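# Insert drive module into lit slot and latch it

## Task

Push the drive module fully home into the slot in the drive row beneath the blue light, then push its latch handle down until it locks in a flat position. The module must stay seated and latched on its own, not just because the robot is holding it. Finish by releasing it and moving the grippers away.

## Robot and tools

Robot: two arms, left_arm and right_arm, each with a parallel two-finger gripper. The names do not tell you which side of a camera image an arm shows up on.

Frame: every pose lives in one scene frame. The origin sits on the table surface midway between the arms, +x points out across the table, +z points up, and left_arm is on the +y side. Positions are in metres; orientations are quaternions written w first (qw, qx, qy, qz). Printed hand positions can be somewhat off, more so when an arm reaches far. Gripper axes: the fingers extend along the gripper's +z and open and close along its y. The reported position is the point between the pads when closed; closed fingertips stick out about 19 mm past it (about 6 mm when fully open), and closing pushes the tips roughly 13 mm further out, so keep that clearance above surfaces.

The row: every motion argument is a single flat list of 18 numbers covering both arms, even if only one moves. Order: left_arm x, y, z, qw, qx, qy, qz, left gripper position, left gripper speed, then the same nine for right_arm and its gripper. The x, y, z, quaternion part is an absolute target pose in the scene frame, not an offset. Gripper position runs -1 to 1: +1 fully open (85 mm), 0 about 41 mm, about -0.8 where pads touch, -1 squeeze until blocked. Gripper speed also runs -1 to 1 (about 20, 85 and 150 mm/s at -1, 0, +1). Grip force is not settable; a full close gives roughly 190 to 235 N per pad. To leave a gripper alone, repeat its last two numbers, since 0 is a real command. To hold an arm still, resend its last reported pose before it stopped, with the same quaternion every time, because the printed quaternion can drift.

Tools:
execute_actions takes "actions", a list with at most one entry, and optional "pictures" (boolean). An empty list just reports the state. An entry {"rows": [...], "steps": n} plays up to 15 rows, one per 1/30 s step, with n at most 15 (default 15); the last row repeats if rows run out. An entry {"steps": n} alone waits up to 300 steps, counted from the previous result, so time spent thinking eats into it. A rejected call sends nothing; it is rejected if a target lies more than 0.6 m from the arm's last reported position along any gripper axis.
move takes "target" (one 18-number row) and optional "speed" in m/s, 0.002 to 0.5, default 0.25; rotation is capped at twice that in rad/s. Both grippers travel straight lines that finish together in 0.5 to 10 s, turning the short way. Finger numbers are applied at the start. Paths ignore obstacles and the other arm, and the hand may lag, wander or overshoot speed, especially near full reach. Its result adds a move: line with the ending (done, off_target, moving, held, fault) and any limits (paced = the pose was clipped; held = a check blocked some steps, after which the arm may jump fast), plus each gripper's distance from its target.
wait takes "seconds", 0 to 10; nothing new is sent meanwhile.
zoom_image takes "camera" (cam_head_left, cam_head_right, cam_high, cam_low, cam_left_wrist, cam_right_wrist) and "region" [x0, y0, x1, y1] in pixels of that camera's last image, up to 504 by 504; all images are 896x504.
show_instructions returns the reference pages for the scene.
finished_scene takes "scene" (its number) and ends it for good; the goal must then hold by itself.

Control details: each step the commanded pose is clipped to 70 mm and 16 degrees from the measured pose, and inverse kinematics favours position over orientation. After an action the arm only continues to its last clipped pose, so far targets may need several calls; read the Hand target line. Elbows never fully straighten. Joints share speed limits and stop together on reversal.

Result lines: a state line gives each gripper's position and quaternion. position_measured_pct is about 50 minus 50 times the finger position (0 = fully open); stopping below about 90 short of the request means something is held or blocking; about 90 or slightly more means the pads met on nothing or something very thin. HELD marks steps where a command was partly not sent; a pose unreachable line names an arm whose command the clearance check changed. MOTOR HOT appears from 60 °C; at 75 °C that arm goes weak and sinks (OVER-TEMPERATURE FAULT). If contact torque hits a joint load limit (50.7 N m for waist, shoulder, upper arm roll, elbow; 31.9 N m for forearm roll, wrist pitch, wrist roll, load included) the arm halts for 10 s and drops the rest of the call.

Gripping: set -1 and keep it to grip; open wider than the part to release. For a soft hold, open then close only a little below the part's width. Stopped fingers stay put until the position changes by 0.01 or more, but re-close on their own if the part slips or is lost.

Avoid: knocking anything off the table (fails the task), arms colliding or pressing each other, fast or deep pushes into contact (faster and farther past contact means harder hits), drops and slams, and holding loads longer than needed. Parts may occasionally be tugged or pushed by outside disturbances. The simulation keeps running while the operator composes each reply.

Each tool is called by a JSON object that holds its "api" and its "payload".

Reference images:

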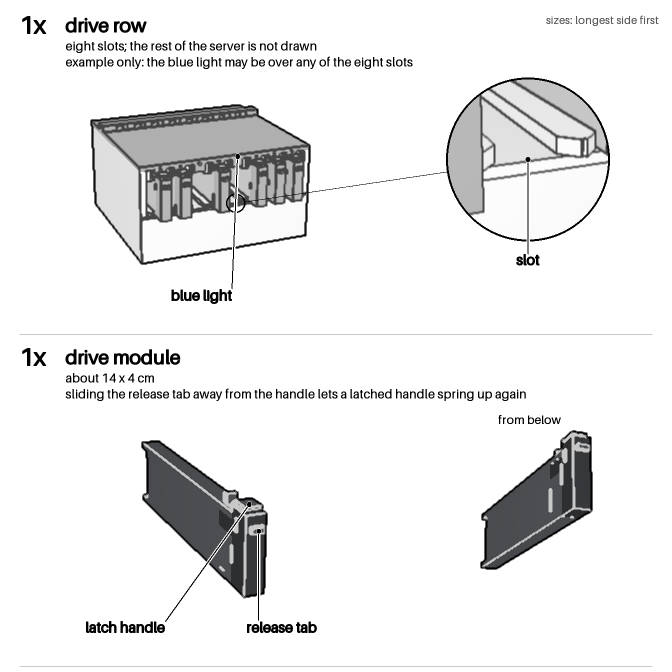

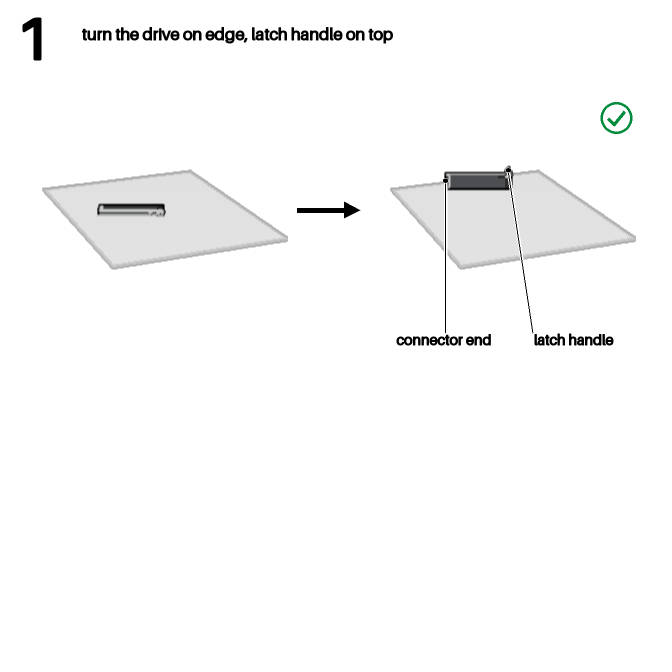

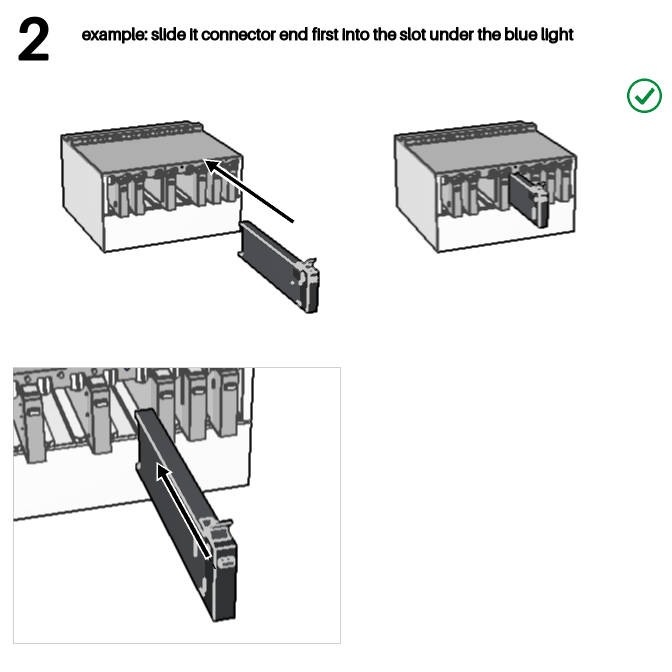

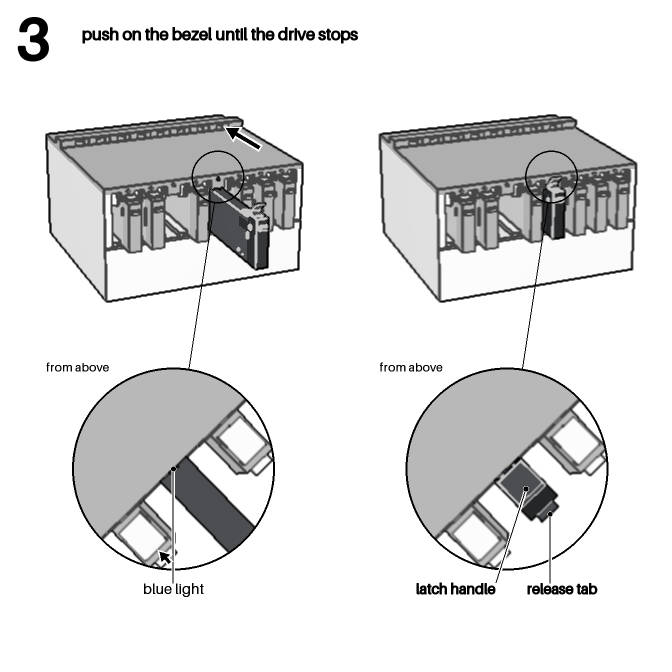

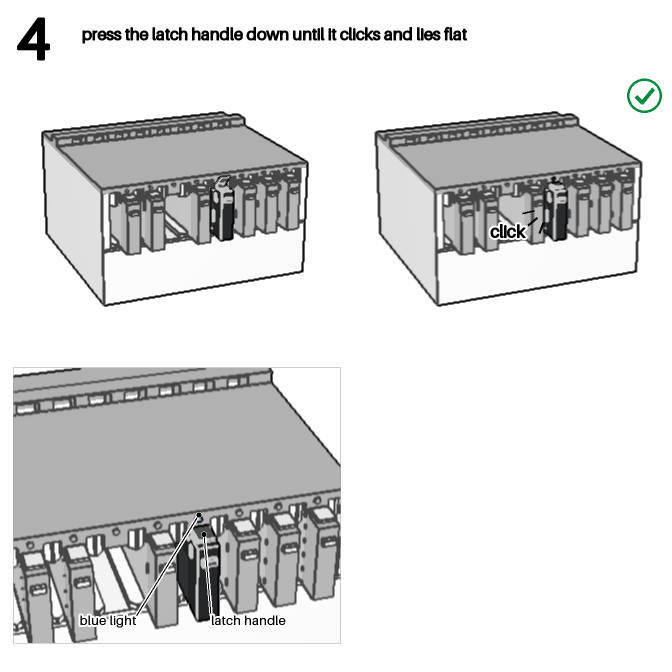

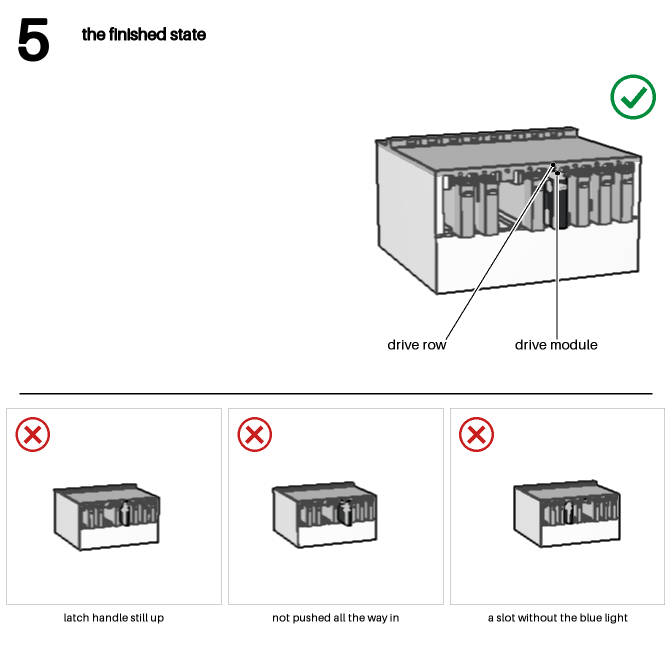

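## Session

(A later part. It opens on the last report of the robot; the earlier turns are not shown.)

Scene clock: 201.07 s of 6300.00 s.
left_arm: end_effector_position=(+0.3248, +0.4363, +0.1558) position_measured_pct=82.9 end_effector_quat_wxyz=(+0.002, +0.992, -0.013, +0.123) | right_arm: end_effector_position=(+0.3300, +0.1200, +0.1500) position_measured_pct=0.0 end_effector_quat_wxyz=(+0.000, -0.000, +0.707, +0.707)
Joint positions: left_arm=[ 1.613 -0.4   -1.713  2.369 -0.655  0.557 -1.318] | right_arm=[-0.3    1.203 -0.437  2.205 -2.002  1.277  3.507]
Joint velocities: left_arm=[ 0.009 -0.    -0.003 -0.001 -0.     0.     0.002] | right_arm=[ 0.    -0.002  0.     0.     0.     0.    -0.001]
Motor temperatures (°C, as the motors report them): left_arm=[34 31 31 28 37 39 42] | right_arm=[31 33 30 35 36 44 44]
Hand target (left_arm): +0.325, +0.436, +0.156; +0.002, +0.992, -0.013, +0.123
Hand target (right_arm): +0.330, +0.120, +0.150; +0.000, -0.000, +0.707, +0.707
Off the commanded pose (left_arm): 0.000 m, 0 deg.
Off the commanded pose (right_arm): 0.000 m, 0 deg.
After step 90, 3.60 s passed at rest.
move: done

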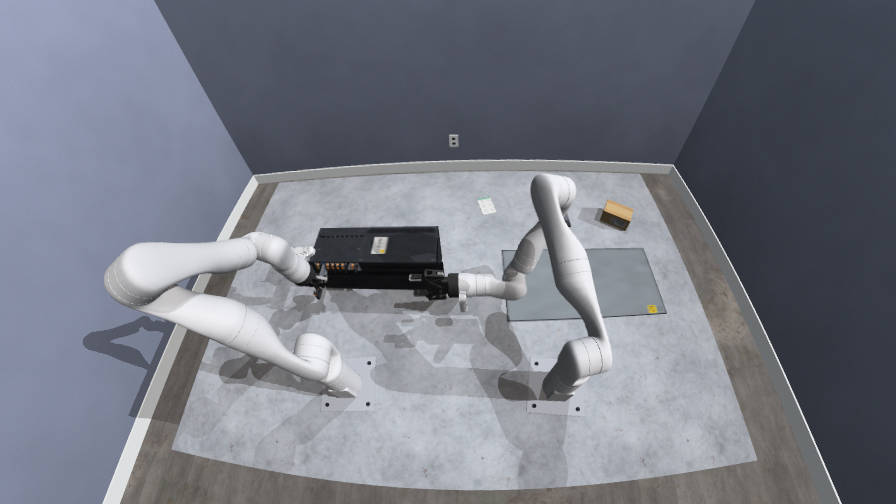

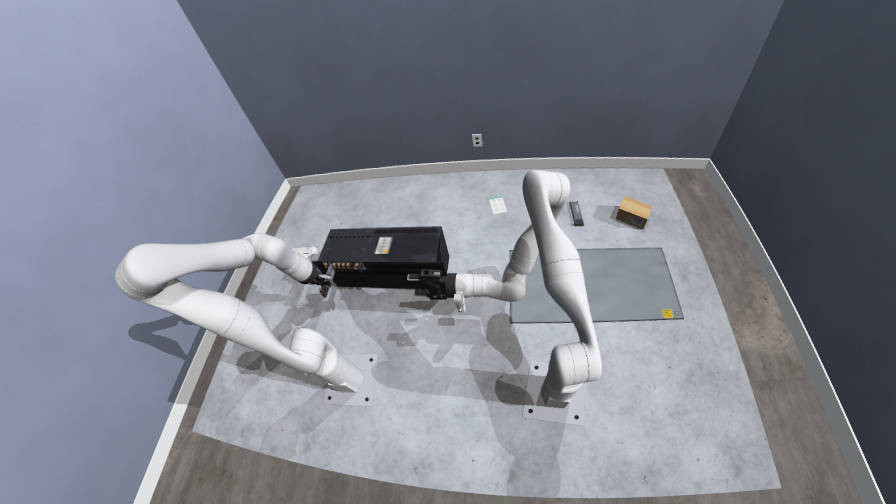

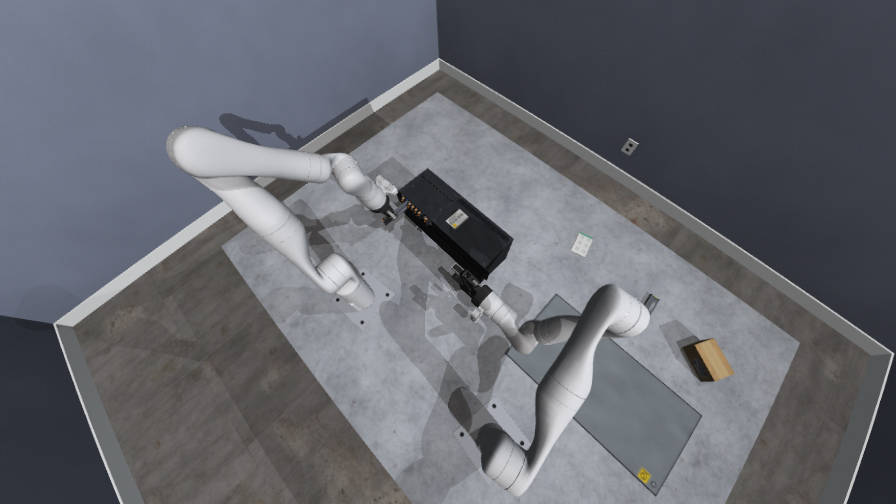

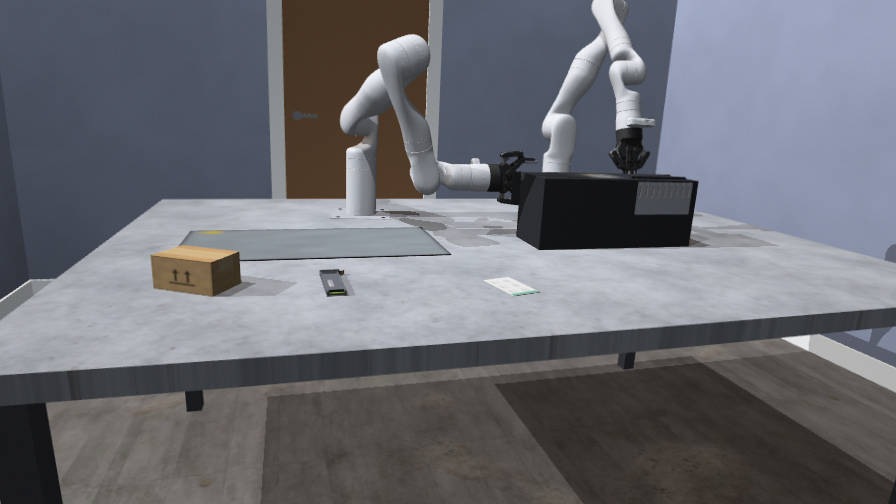

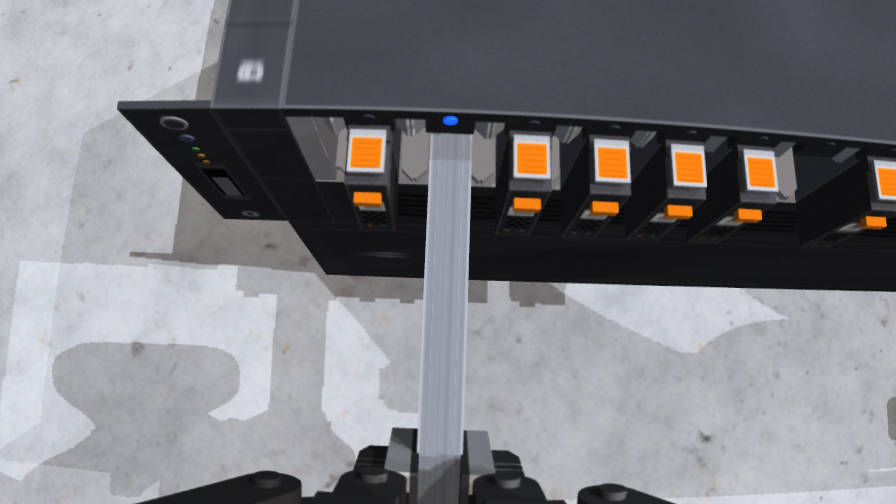

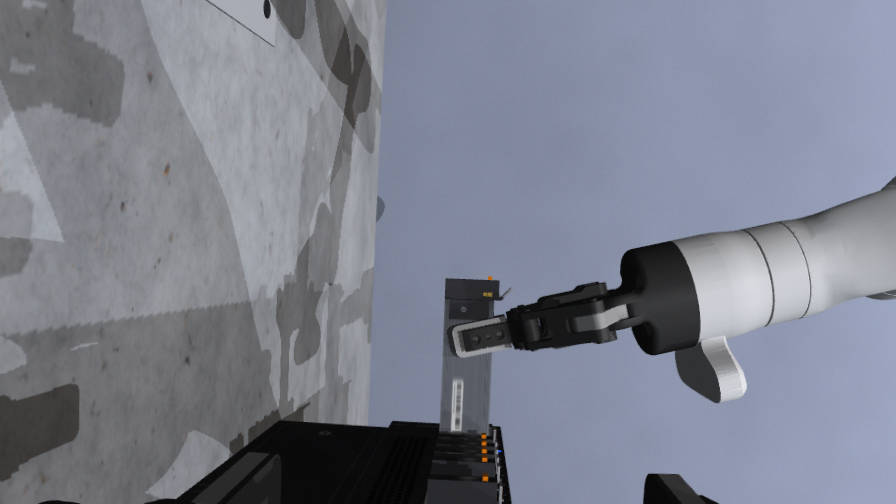

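{"api": "move", "payload": {"target": [0.365,0.4351,0.156,0.0016,0.9923,-0.013,0.1235,-1,-1,0.33,0.12,0.15,0,0,0.7071,0.7071,1,0], "speed": 0.025}}

{"api": "execute_actions", "payload": {"actions": [{"rows":[[0.365,0.4351,0.156,0.0016,0.9923,-0.013,0.1235,-0.3,0,0.33,0.12,0.15,0,0,0.7071,0.7071,1,0]]}], "pictures": false}}

{"api": "move", "payload": {"target": [0.303,0.4365,0.153,0.0016,0.9923,-0.013,0.1235,-0.3,0,0.33,0.12,0.15,0,0,0.7071,0.7071,1,0], "speed": 0.08}}

{"api": "execute_actions", "payload": {"actions": [{"rows":[[0.303,0.4365,0.153,0.0016,0.9923,-0.013,0.1235,-1,0,0.33,0.12,0.15,0,0,0.7071,0.7071,1,0]]}], "pictures": false}}

{"api": "move", "payload": {"target": [0.372,0.435,0.153,0.0016,0.9923,-0.013,0.1235,-1,0,0.33,0.12,0.15,0,0,0.7071,0.7071,1,0], "speed": 0.02}}

Scene clock: 219.50 s of 6300.00 s.
left_arm: end_effector_position=(+0.3648, +0.4354, +0.1558) position_measured_pct=82.9 end_effector_quat_wxyz=(+0.001, +0.992, -0.013, +0.123) | right_arm: end_effector_position=(+0.3300, +0.1200, +0.1500) position_measured_pct=0.0 end_effector_quat_wxyz=(+0.000, -0.000, +0.707, +0.707)
Joint positions: left_arm=[ 1.836 -0.435 -1.861  2.277 -0.693  0.586 -1.24 ] | right_arm=[-0.3    1.203 -0.437  2.205 -2.002  1.277  3.507]
Joint velocities: left_arm=[ 0.008 -0.002 -0.    -0.003 -0.001  0.     0.002] | right_arm=[ 0.001  0.001  0.     0.    -0.    -0.    -0.   ]
Motor temperatures (°C, as the motors report them): left_arm=[34 31 31 28 37 39 42] | right_arm=[31 33 30 35 36 44 44]
Hand target (left_arm): +0.365, +0.435, +0.156; +0.001, +0.992, -0.013, +0.123
Hand target (right_arm): +0.330, +0.120, +0.150; -0.000, -0.000, +0.707, +0.707
Off the commanded pose (left_arm): 0.000 m, 0 deg.
Off the commanded pose (right_arm): 0.000 m, 0 deg.
After step 90, 13.57 s passed at rest.
move: done

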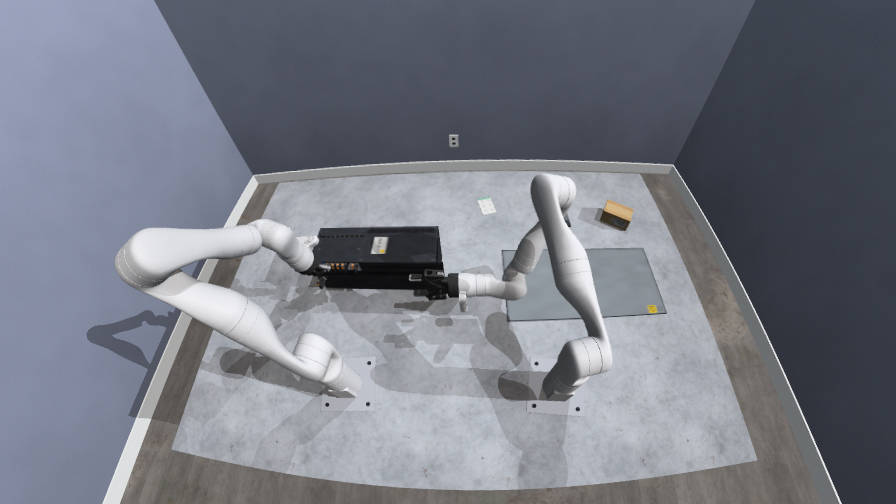

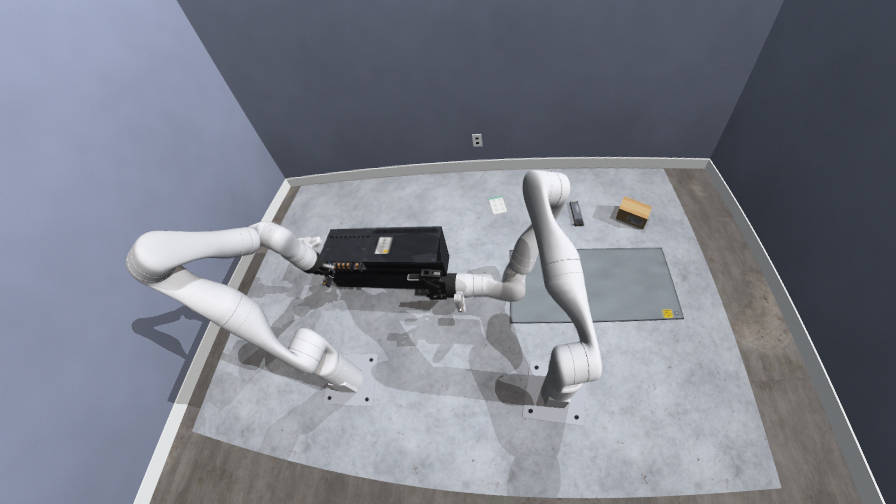

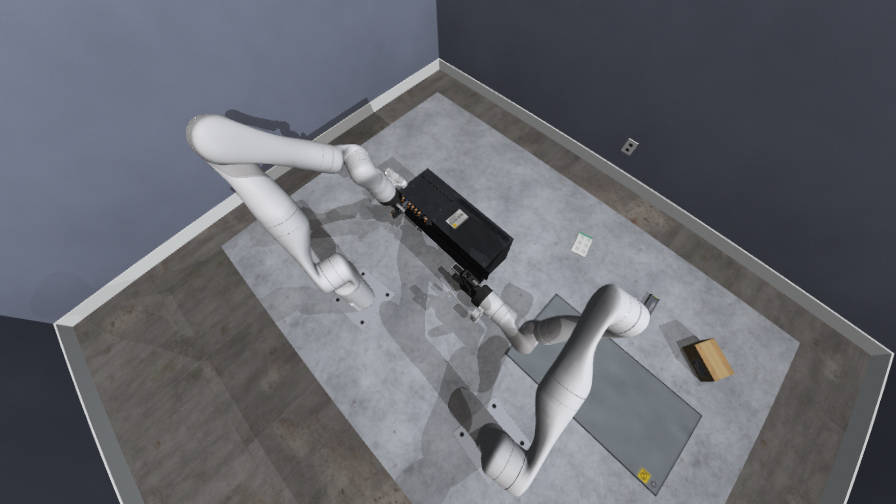

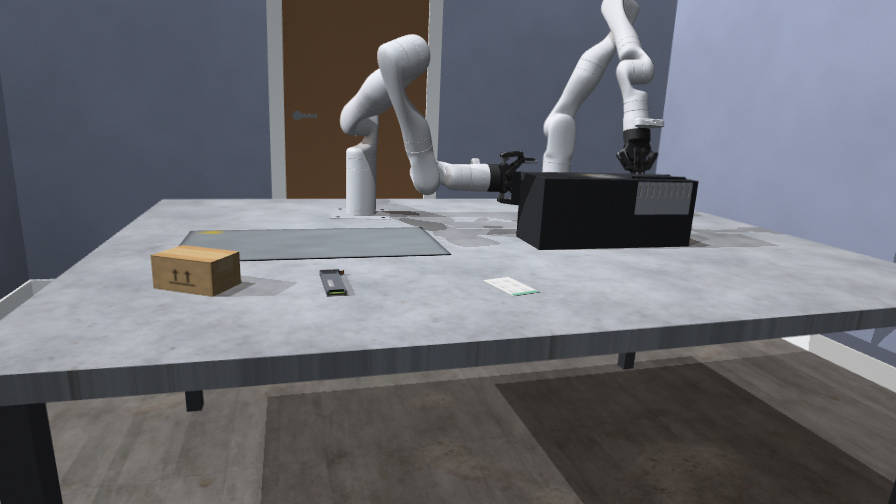

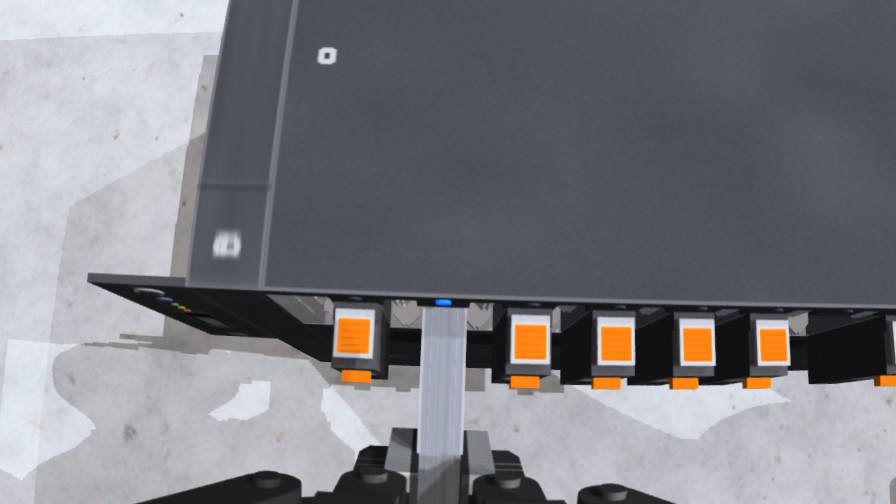

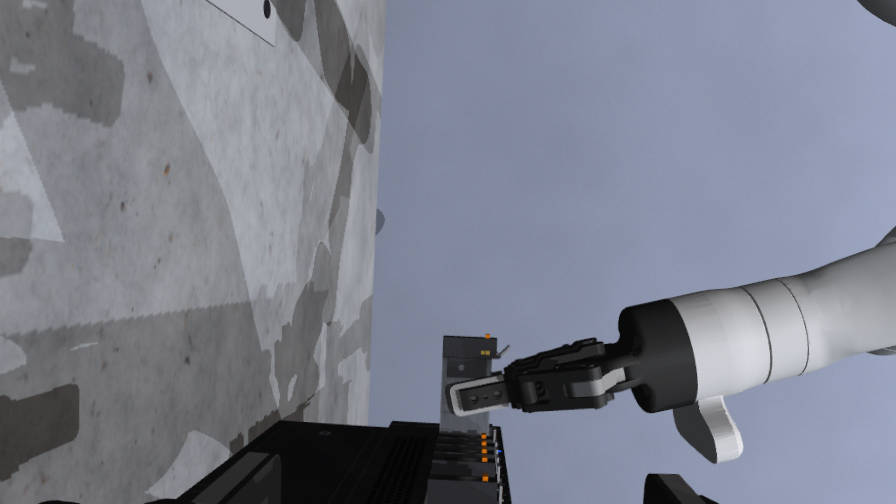

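Scene clock: 220.00 s of 6300.00 s.
left_arm: end_effector_position=(+0.3650, +0.4351, +0.1560) position_measured_pct=65.1 end_effector_quat_wxyz=(+0.002, +0.992, -0.013, +0.123) | right_arm: end_effector_position=(+0.3300, +0.1200, +0.1500) position_measured_pct=0.0 end_effector_quat_wxyz=(+0.000, -0.000, +0.707, +0.707)
Joint positions: left_arm=[ 1.835 -0.436 -1.859  2.277 -0.693  0.586 -1.241] | right_arm=[-0.3    1.203 -0.437  2.205 -2.002  1.277  3.507]
Joint velocities: left_arm=[-0.001 -0.001 -0.     0.001 -0.001 -0.001 -0.   ] | right_arm=[-0. -0.  0. -0. -0. -0. -0.]
Motor temperatures (°C, as the motors report them): left_arm=[34 31 31 28 37 39 42] | right_arm=[31 33 30 35 36 44 44]
Hand target (left_arm): +0.365, +0.435, +0.156; +0.002, +0.992, -0.013, +0.123
Hand target (right_arm): +0.330, +0.120, +0.150; -0.000, -0.000, +0.707, +0.707
Off the commanded pose (left_arm): 0.000 m, 0 deg.
Off the commanded pose (right_arm): 0.000 m, 0 deg.
Steps of this call (steps 1 to 15: all 15 steps of this action). Readings (end_effector_position | what the end effector reports):
1: left_arm (+0.3648, +0.4354, +0.1558) | right_arm (+0.3300, +0.1200, +0.1500) | left_arm position_measured_pct=82.9 | right_arm position_measured_pct=0.0
2: left_arm (+0.3649, +0.4354, +0.1559) | right_arm (+0.3300, +0.1200, +0.1500) | left_arm position_measured_pct=82.9 | right_arm position_measured_pct=0.0
4: left_arm (+0.3650, +0.4352, +0.1560) | right_arm (+0.3300, +0.1200, +0.1500) | left_arm position_measured_pct=78.6 | right_arm position_measured_pct=0.0
8: left_arm (+0.3650, +0.4351, +0.1560) | right_arm (+0.3300, +0.1200, +0.1500) | left_arm position_measured_pct=67.5 | right_arm position_measured_pct=0.0
15: the state above

Scene clock: 221.40 s of 6300.00 s.
left_arm: end_effector_position=(+0.3034, +0.4358, +0.1533) position_measured_pct=65.1 end_effector_quat_wxyz=(+0.002, +0.992, -0.014, +0.124) | right_arm: end_effector_position=(+0.3300, +0.1200, +0.1500) position_measured_pct=0.0 end_effector_quat_wxyz=(+0.000, -0.000, +0.707, +0.707)
Joint positions: left_arm=[ 1.488 -0.39  -1.634  2.423 -0.644  0.534 -1.361] | right_arm=[-0.3    1.203 -0.437  2.205 -2.002  1.277  3.507]
Joint velocities: left_arm=[-0.031 -0.002  0.008  0.001 -0.     0.002 -0.003] | right_arm=[ 0.001  0.    -0.     0.     0.001 -0.     0.   ]
Motor temperatures (°C, as the motors report them): left_arm=[34 31 31 28 37 39 42] | right_arm=[31 33 30 35 36 44 44]
Hand target (left_arm): +0.303, +0.436, +0.153; +0.002, +0.992, -0.013, +0.124
Hand target (right_arm): +0.330, +0.120, +0.150; -0.000, -0.000, +0.707, +0.707
Off the commanded pose (left_arm): 0.001 m, 0 deg.
Off the commanded pose (right_arm): 0.000 m, 0 deg.
move: done

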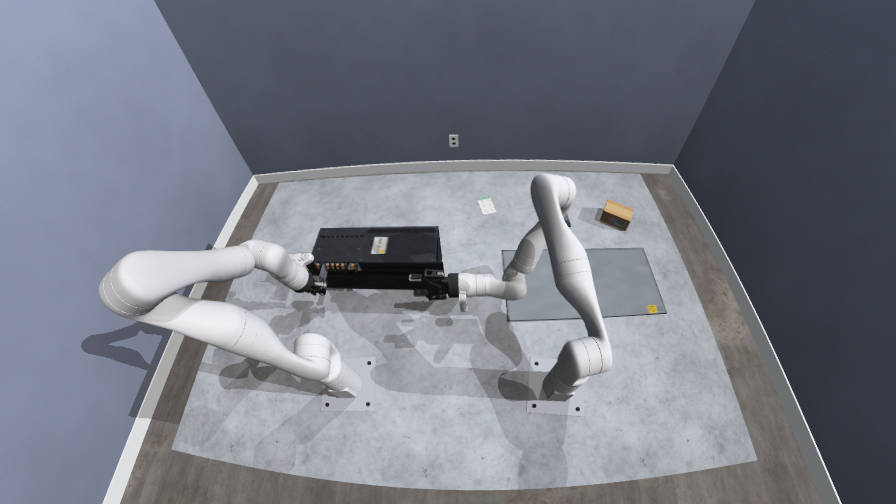

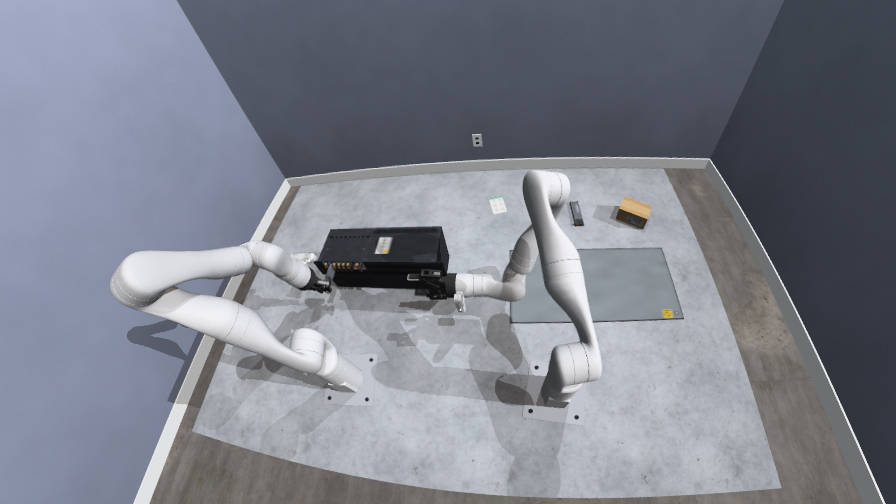

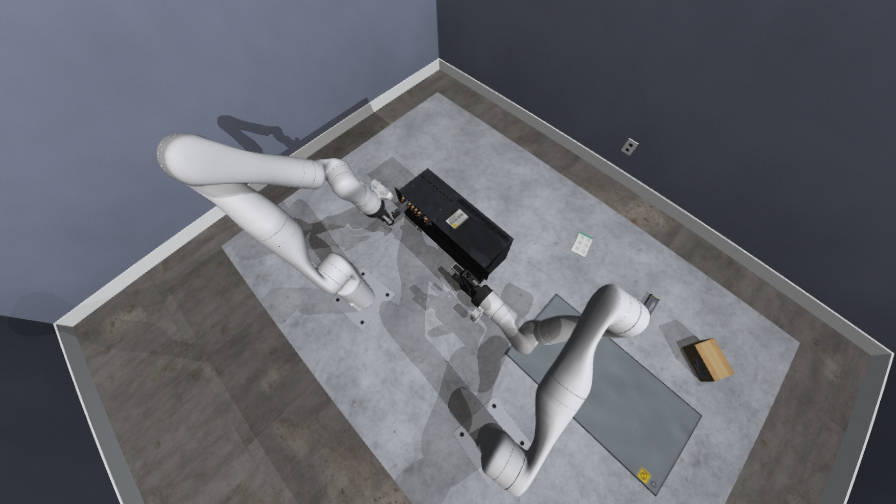

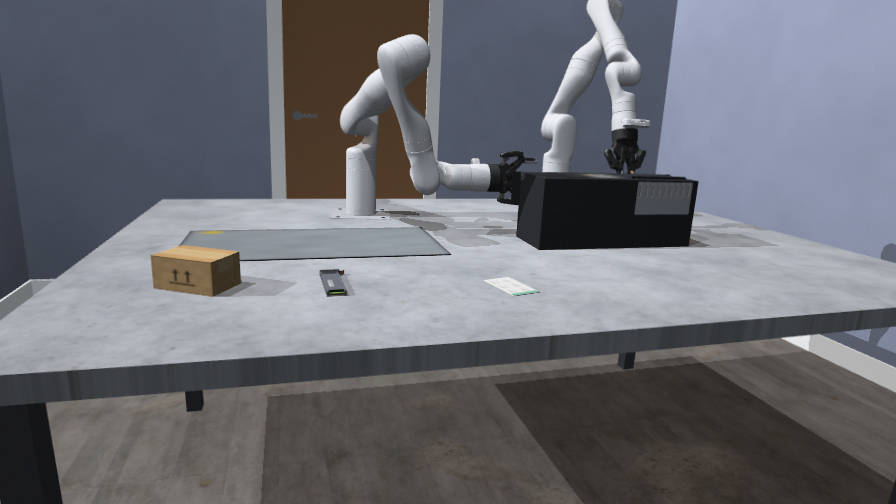

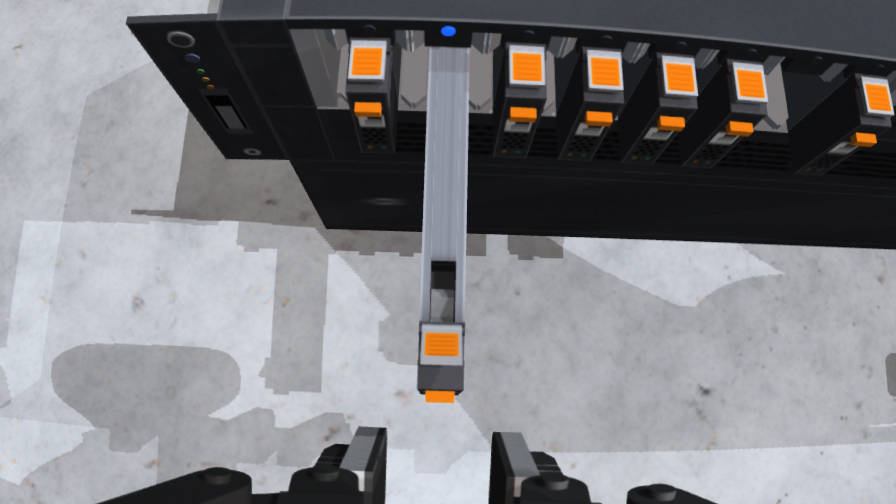

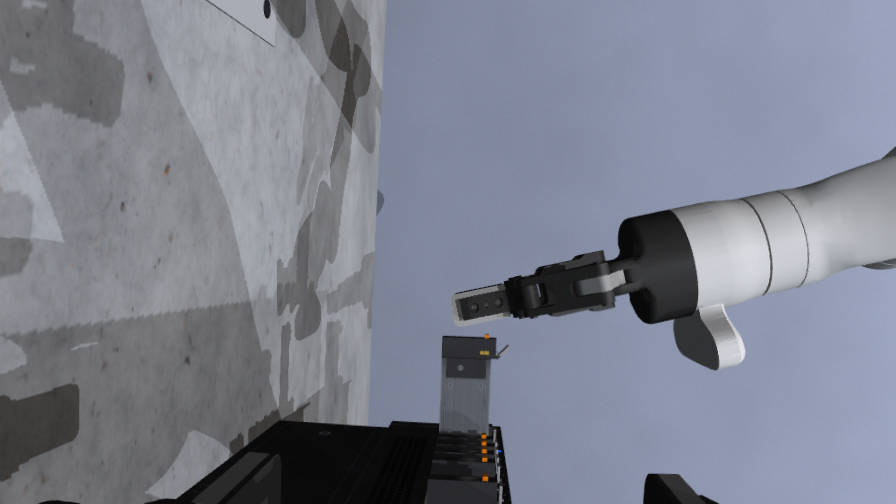

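Scene clock: 221.90 s of 6300.00 s.
left_arm: end_effector_position=(+0.3030, +0.4365, +0.1530) position_measured_pct=91.7 end_effector_quat_wxyz=(+0.002, +0.992, -0.013, +0.123) | right_arm: end_effector_position=(+0.3300, +0.1200, +0.1500) position_measured_pct=0.0 end_effector_quat_wxyz=(+0.000, -0.000, +0.707, +0.707)
Joint positions: left_arm=[ 1.488 -0.39  -1.636  2.423 -0.644  0.534 -1.36 ] | right_arm=[-0.3    1.203 -0.437  2.205 -2.002  1.277  3.507]
Joint velocities: left_arm=[ 0.    -0.001 -0.     0.     0.     0.001 -0.   ] | right_arm=[-0.001  0.001  0.    -0.    -0.    -0.    -0.   ]
Motor temperatures (°C, as the motors report them): left_arm=[34 31 31 28 37 39 42] | right_arm=[31 33 30 35 36 44 44]
Hand target (left_arm): +0.303, +0.436, +0.153; +0.002, +0.992, -0.013, +0.123
Hand target (right_arm): +0.330, +0.120, +0.150; -0.000, -0.000, +0.707, +0.707
Off the commanded pose (left_arm): 0.000 m, 0 deg.
Off the commanded pose (right_arm): 0.000 m, 0 deg.
Steps of this call (steps 1 to 15: all 15 steps of this action). Readings (end_effector_position | what the end effector reports):
1: left_arm (+0.3034, +0.4358, +0.1533) | right_arm (+0.3300, +0.1200, +0.1500) | left_arm position_measured_pct=65.1 | right_arm position_measured_pct=0.0
2: left_arm (+0.3033, +0.4359, +0.1532) | right_arm (+0.3300, +0.1200, +0.1500) | left_arm position_measured_pct=65.5 | right_arm position_measured_pct=0.0
4: left_arm (+0.3031, +0.4362, +0.1531) | right_arm (+0.3300, +0.1200, +0.1500) | left_arm position_measured_pct=69.8 | right_arm position_measured_pct=0.0
8: left_arm (+0.3030, +0.4365, +0.1530) | right_arm (+0.3300, +0.1200, +0.1500) | left_arm position_measured_pct=81.0 | right_arm position_measured_pct=0.0
15: the state above

Scene clock: 225.80 s of 6300.00 s.
left_arm: end_effector_position=(+0.3693, +0.4354, +0.1516) position_measured_pct=91.7 end_effector_quat_wxyz=(+0.001, +0.993, -0.012, +0.120) | right_arm: end_effector_position=(+0.3300, +0.1200, +0.1500) position_measured_pct=0.0 end_effector_quat_wxyz=(+0.000, -0.000, +0.707, +0.707)
Joint positions: left_arm=[ 1.881 -0.449 -1.895  2.268 -0.715  0.587 -1.214] | right_arm=[-0.3    1.203 -0.437  2.205 -2.002  1.277  3.507]
Joint velocities: left_arm=[ 0.007 -0.002 -0.004 -0.    -0.001  0.003  0.003] | right_arm=[ 0.001  0.001 -0.001 -0.    -0.001 -0.001  0.   ]
Motor temperatures (°C, as the motors report them): left_arm=[34 31 31 28 37 39 42] | right_arm=[31 33 30 35 36 44 44]
Hand target (left_arm): +0.372, +0.435, +0.153; +0.001, +0.992, -0.013, +0.123
Hand target (right_arm): +0.330, +0.120, +0.150; -0.000, -0.000, +0.707, +0.707
Off the commanded pose (left_arm): 0.003 m, 0 deg.
Off the commanded pose (right_arm): 0.000 m, 0 deg.
move: done

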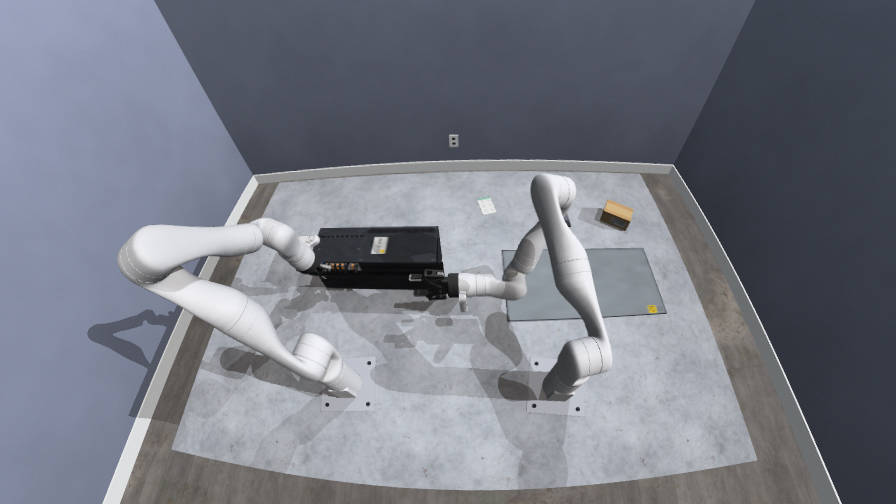

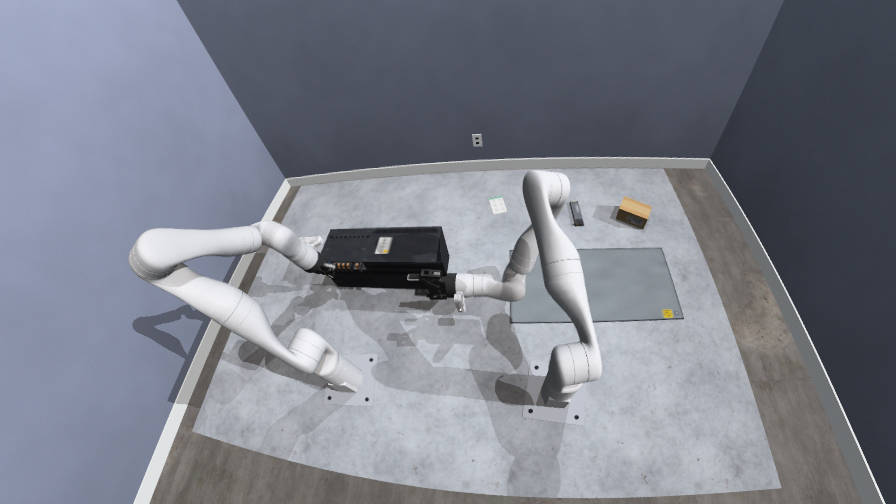

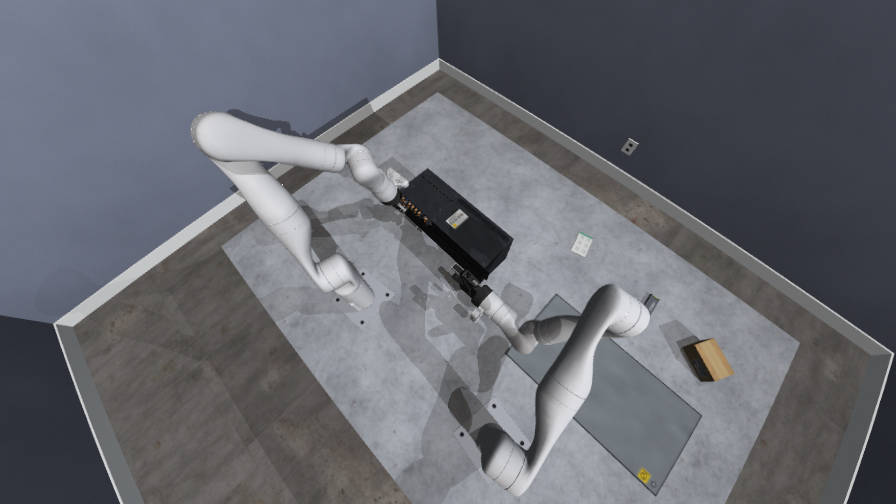

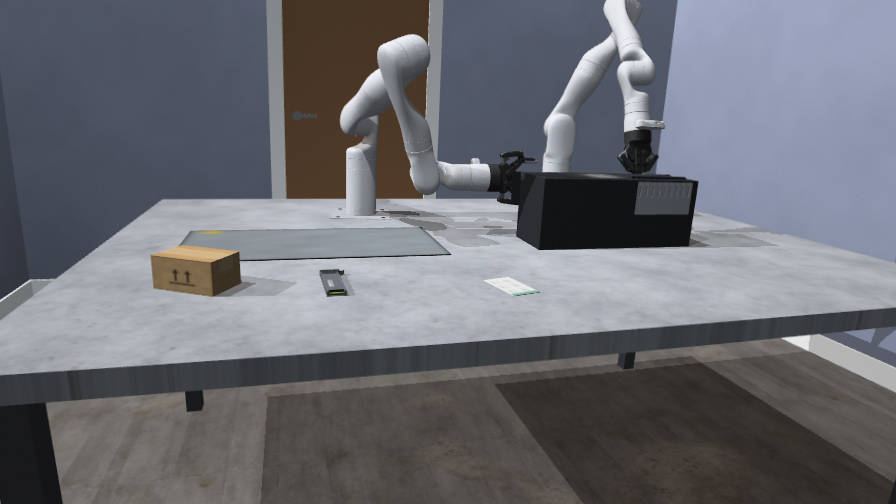

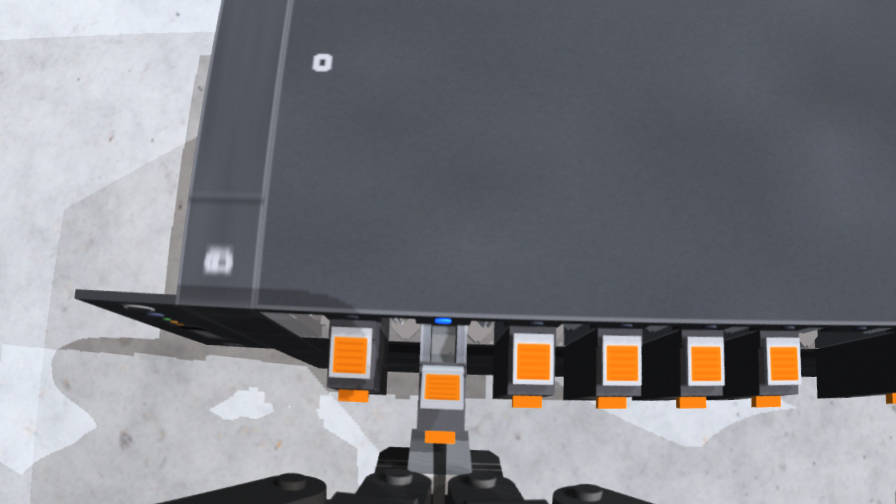

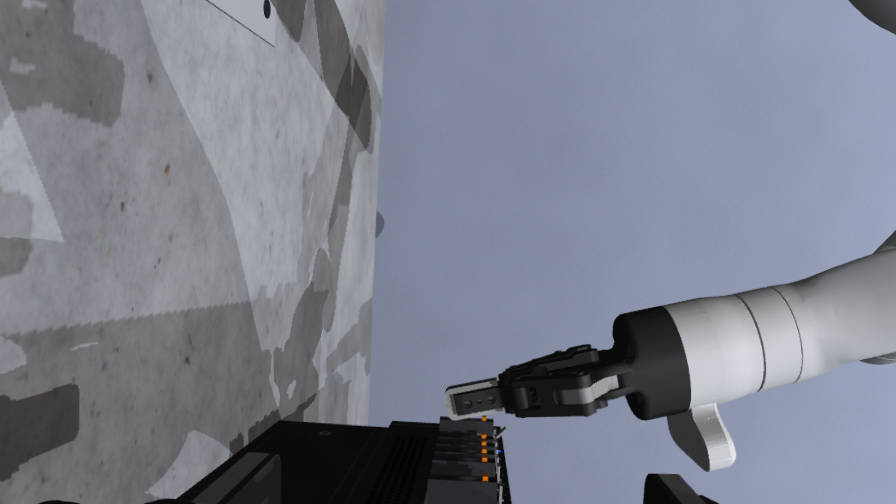

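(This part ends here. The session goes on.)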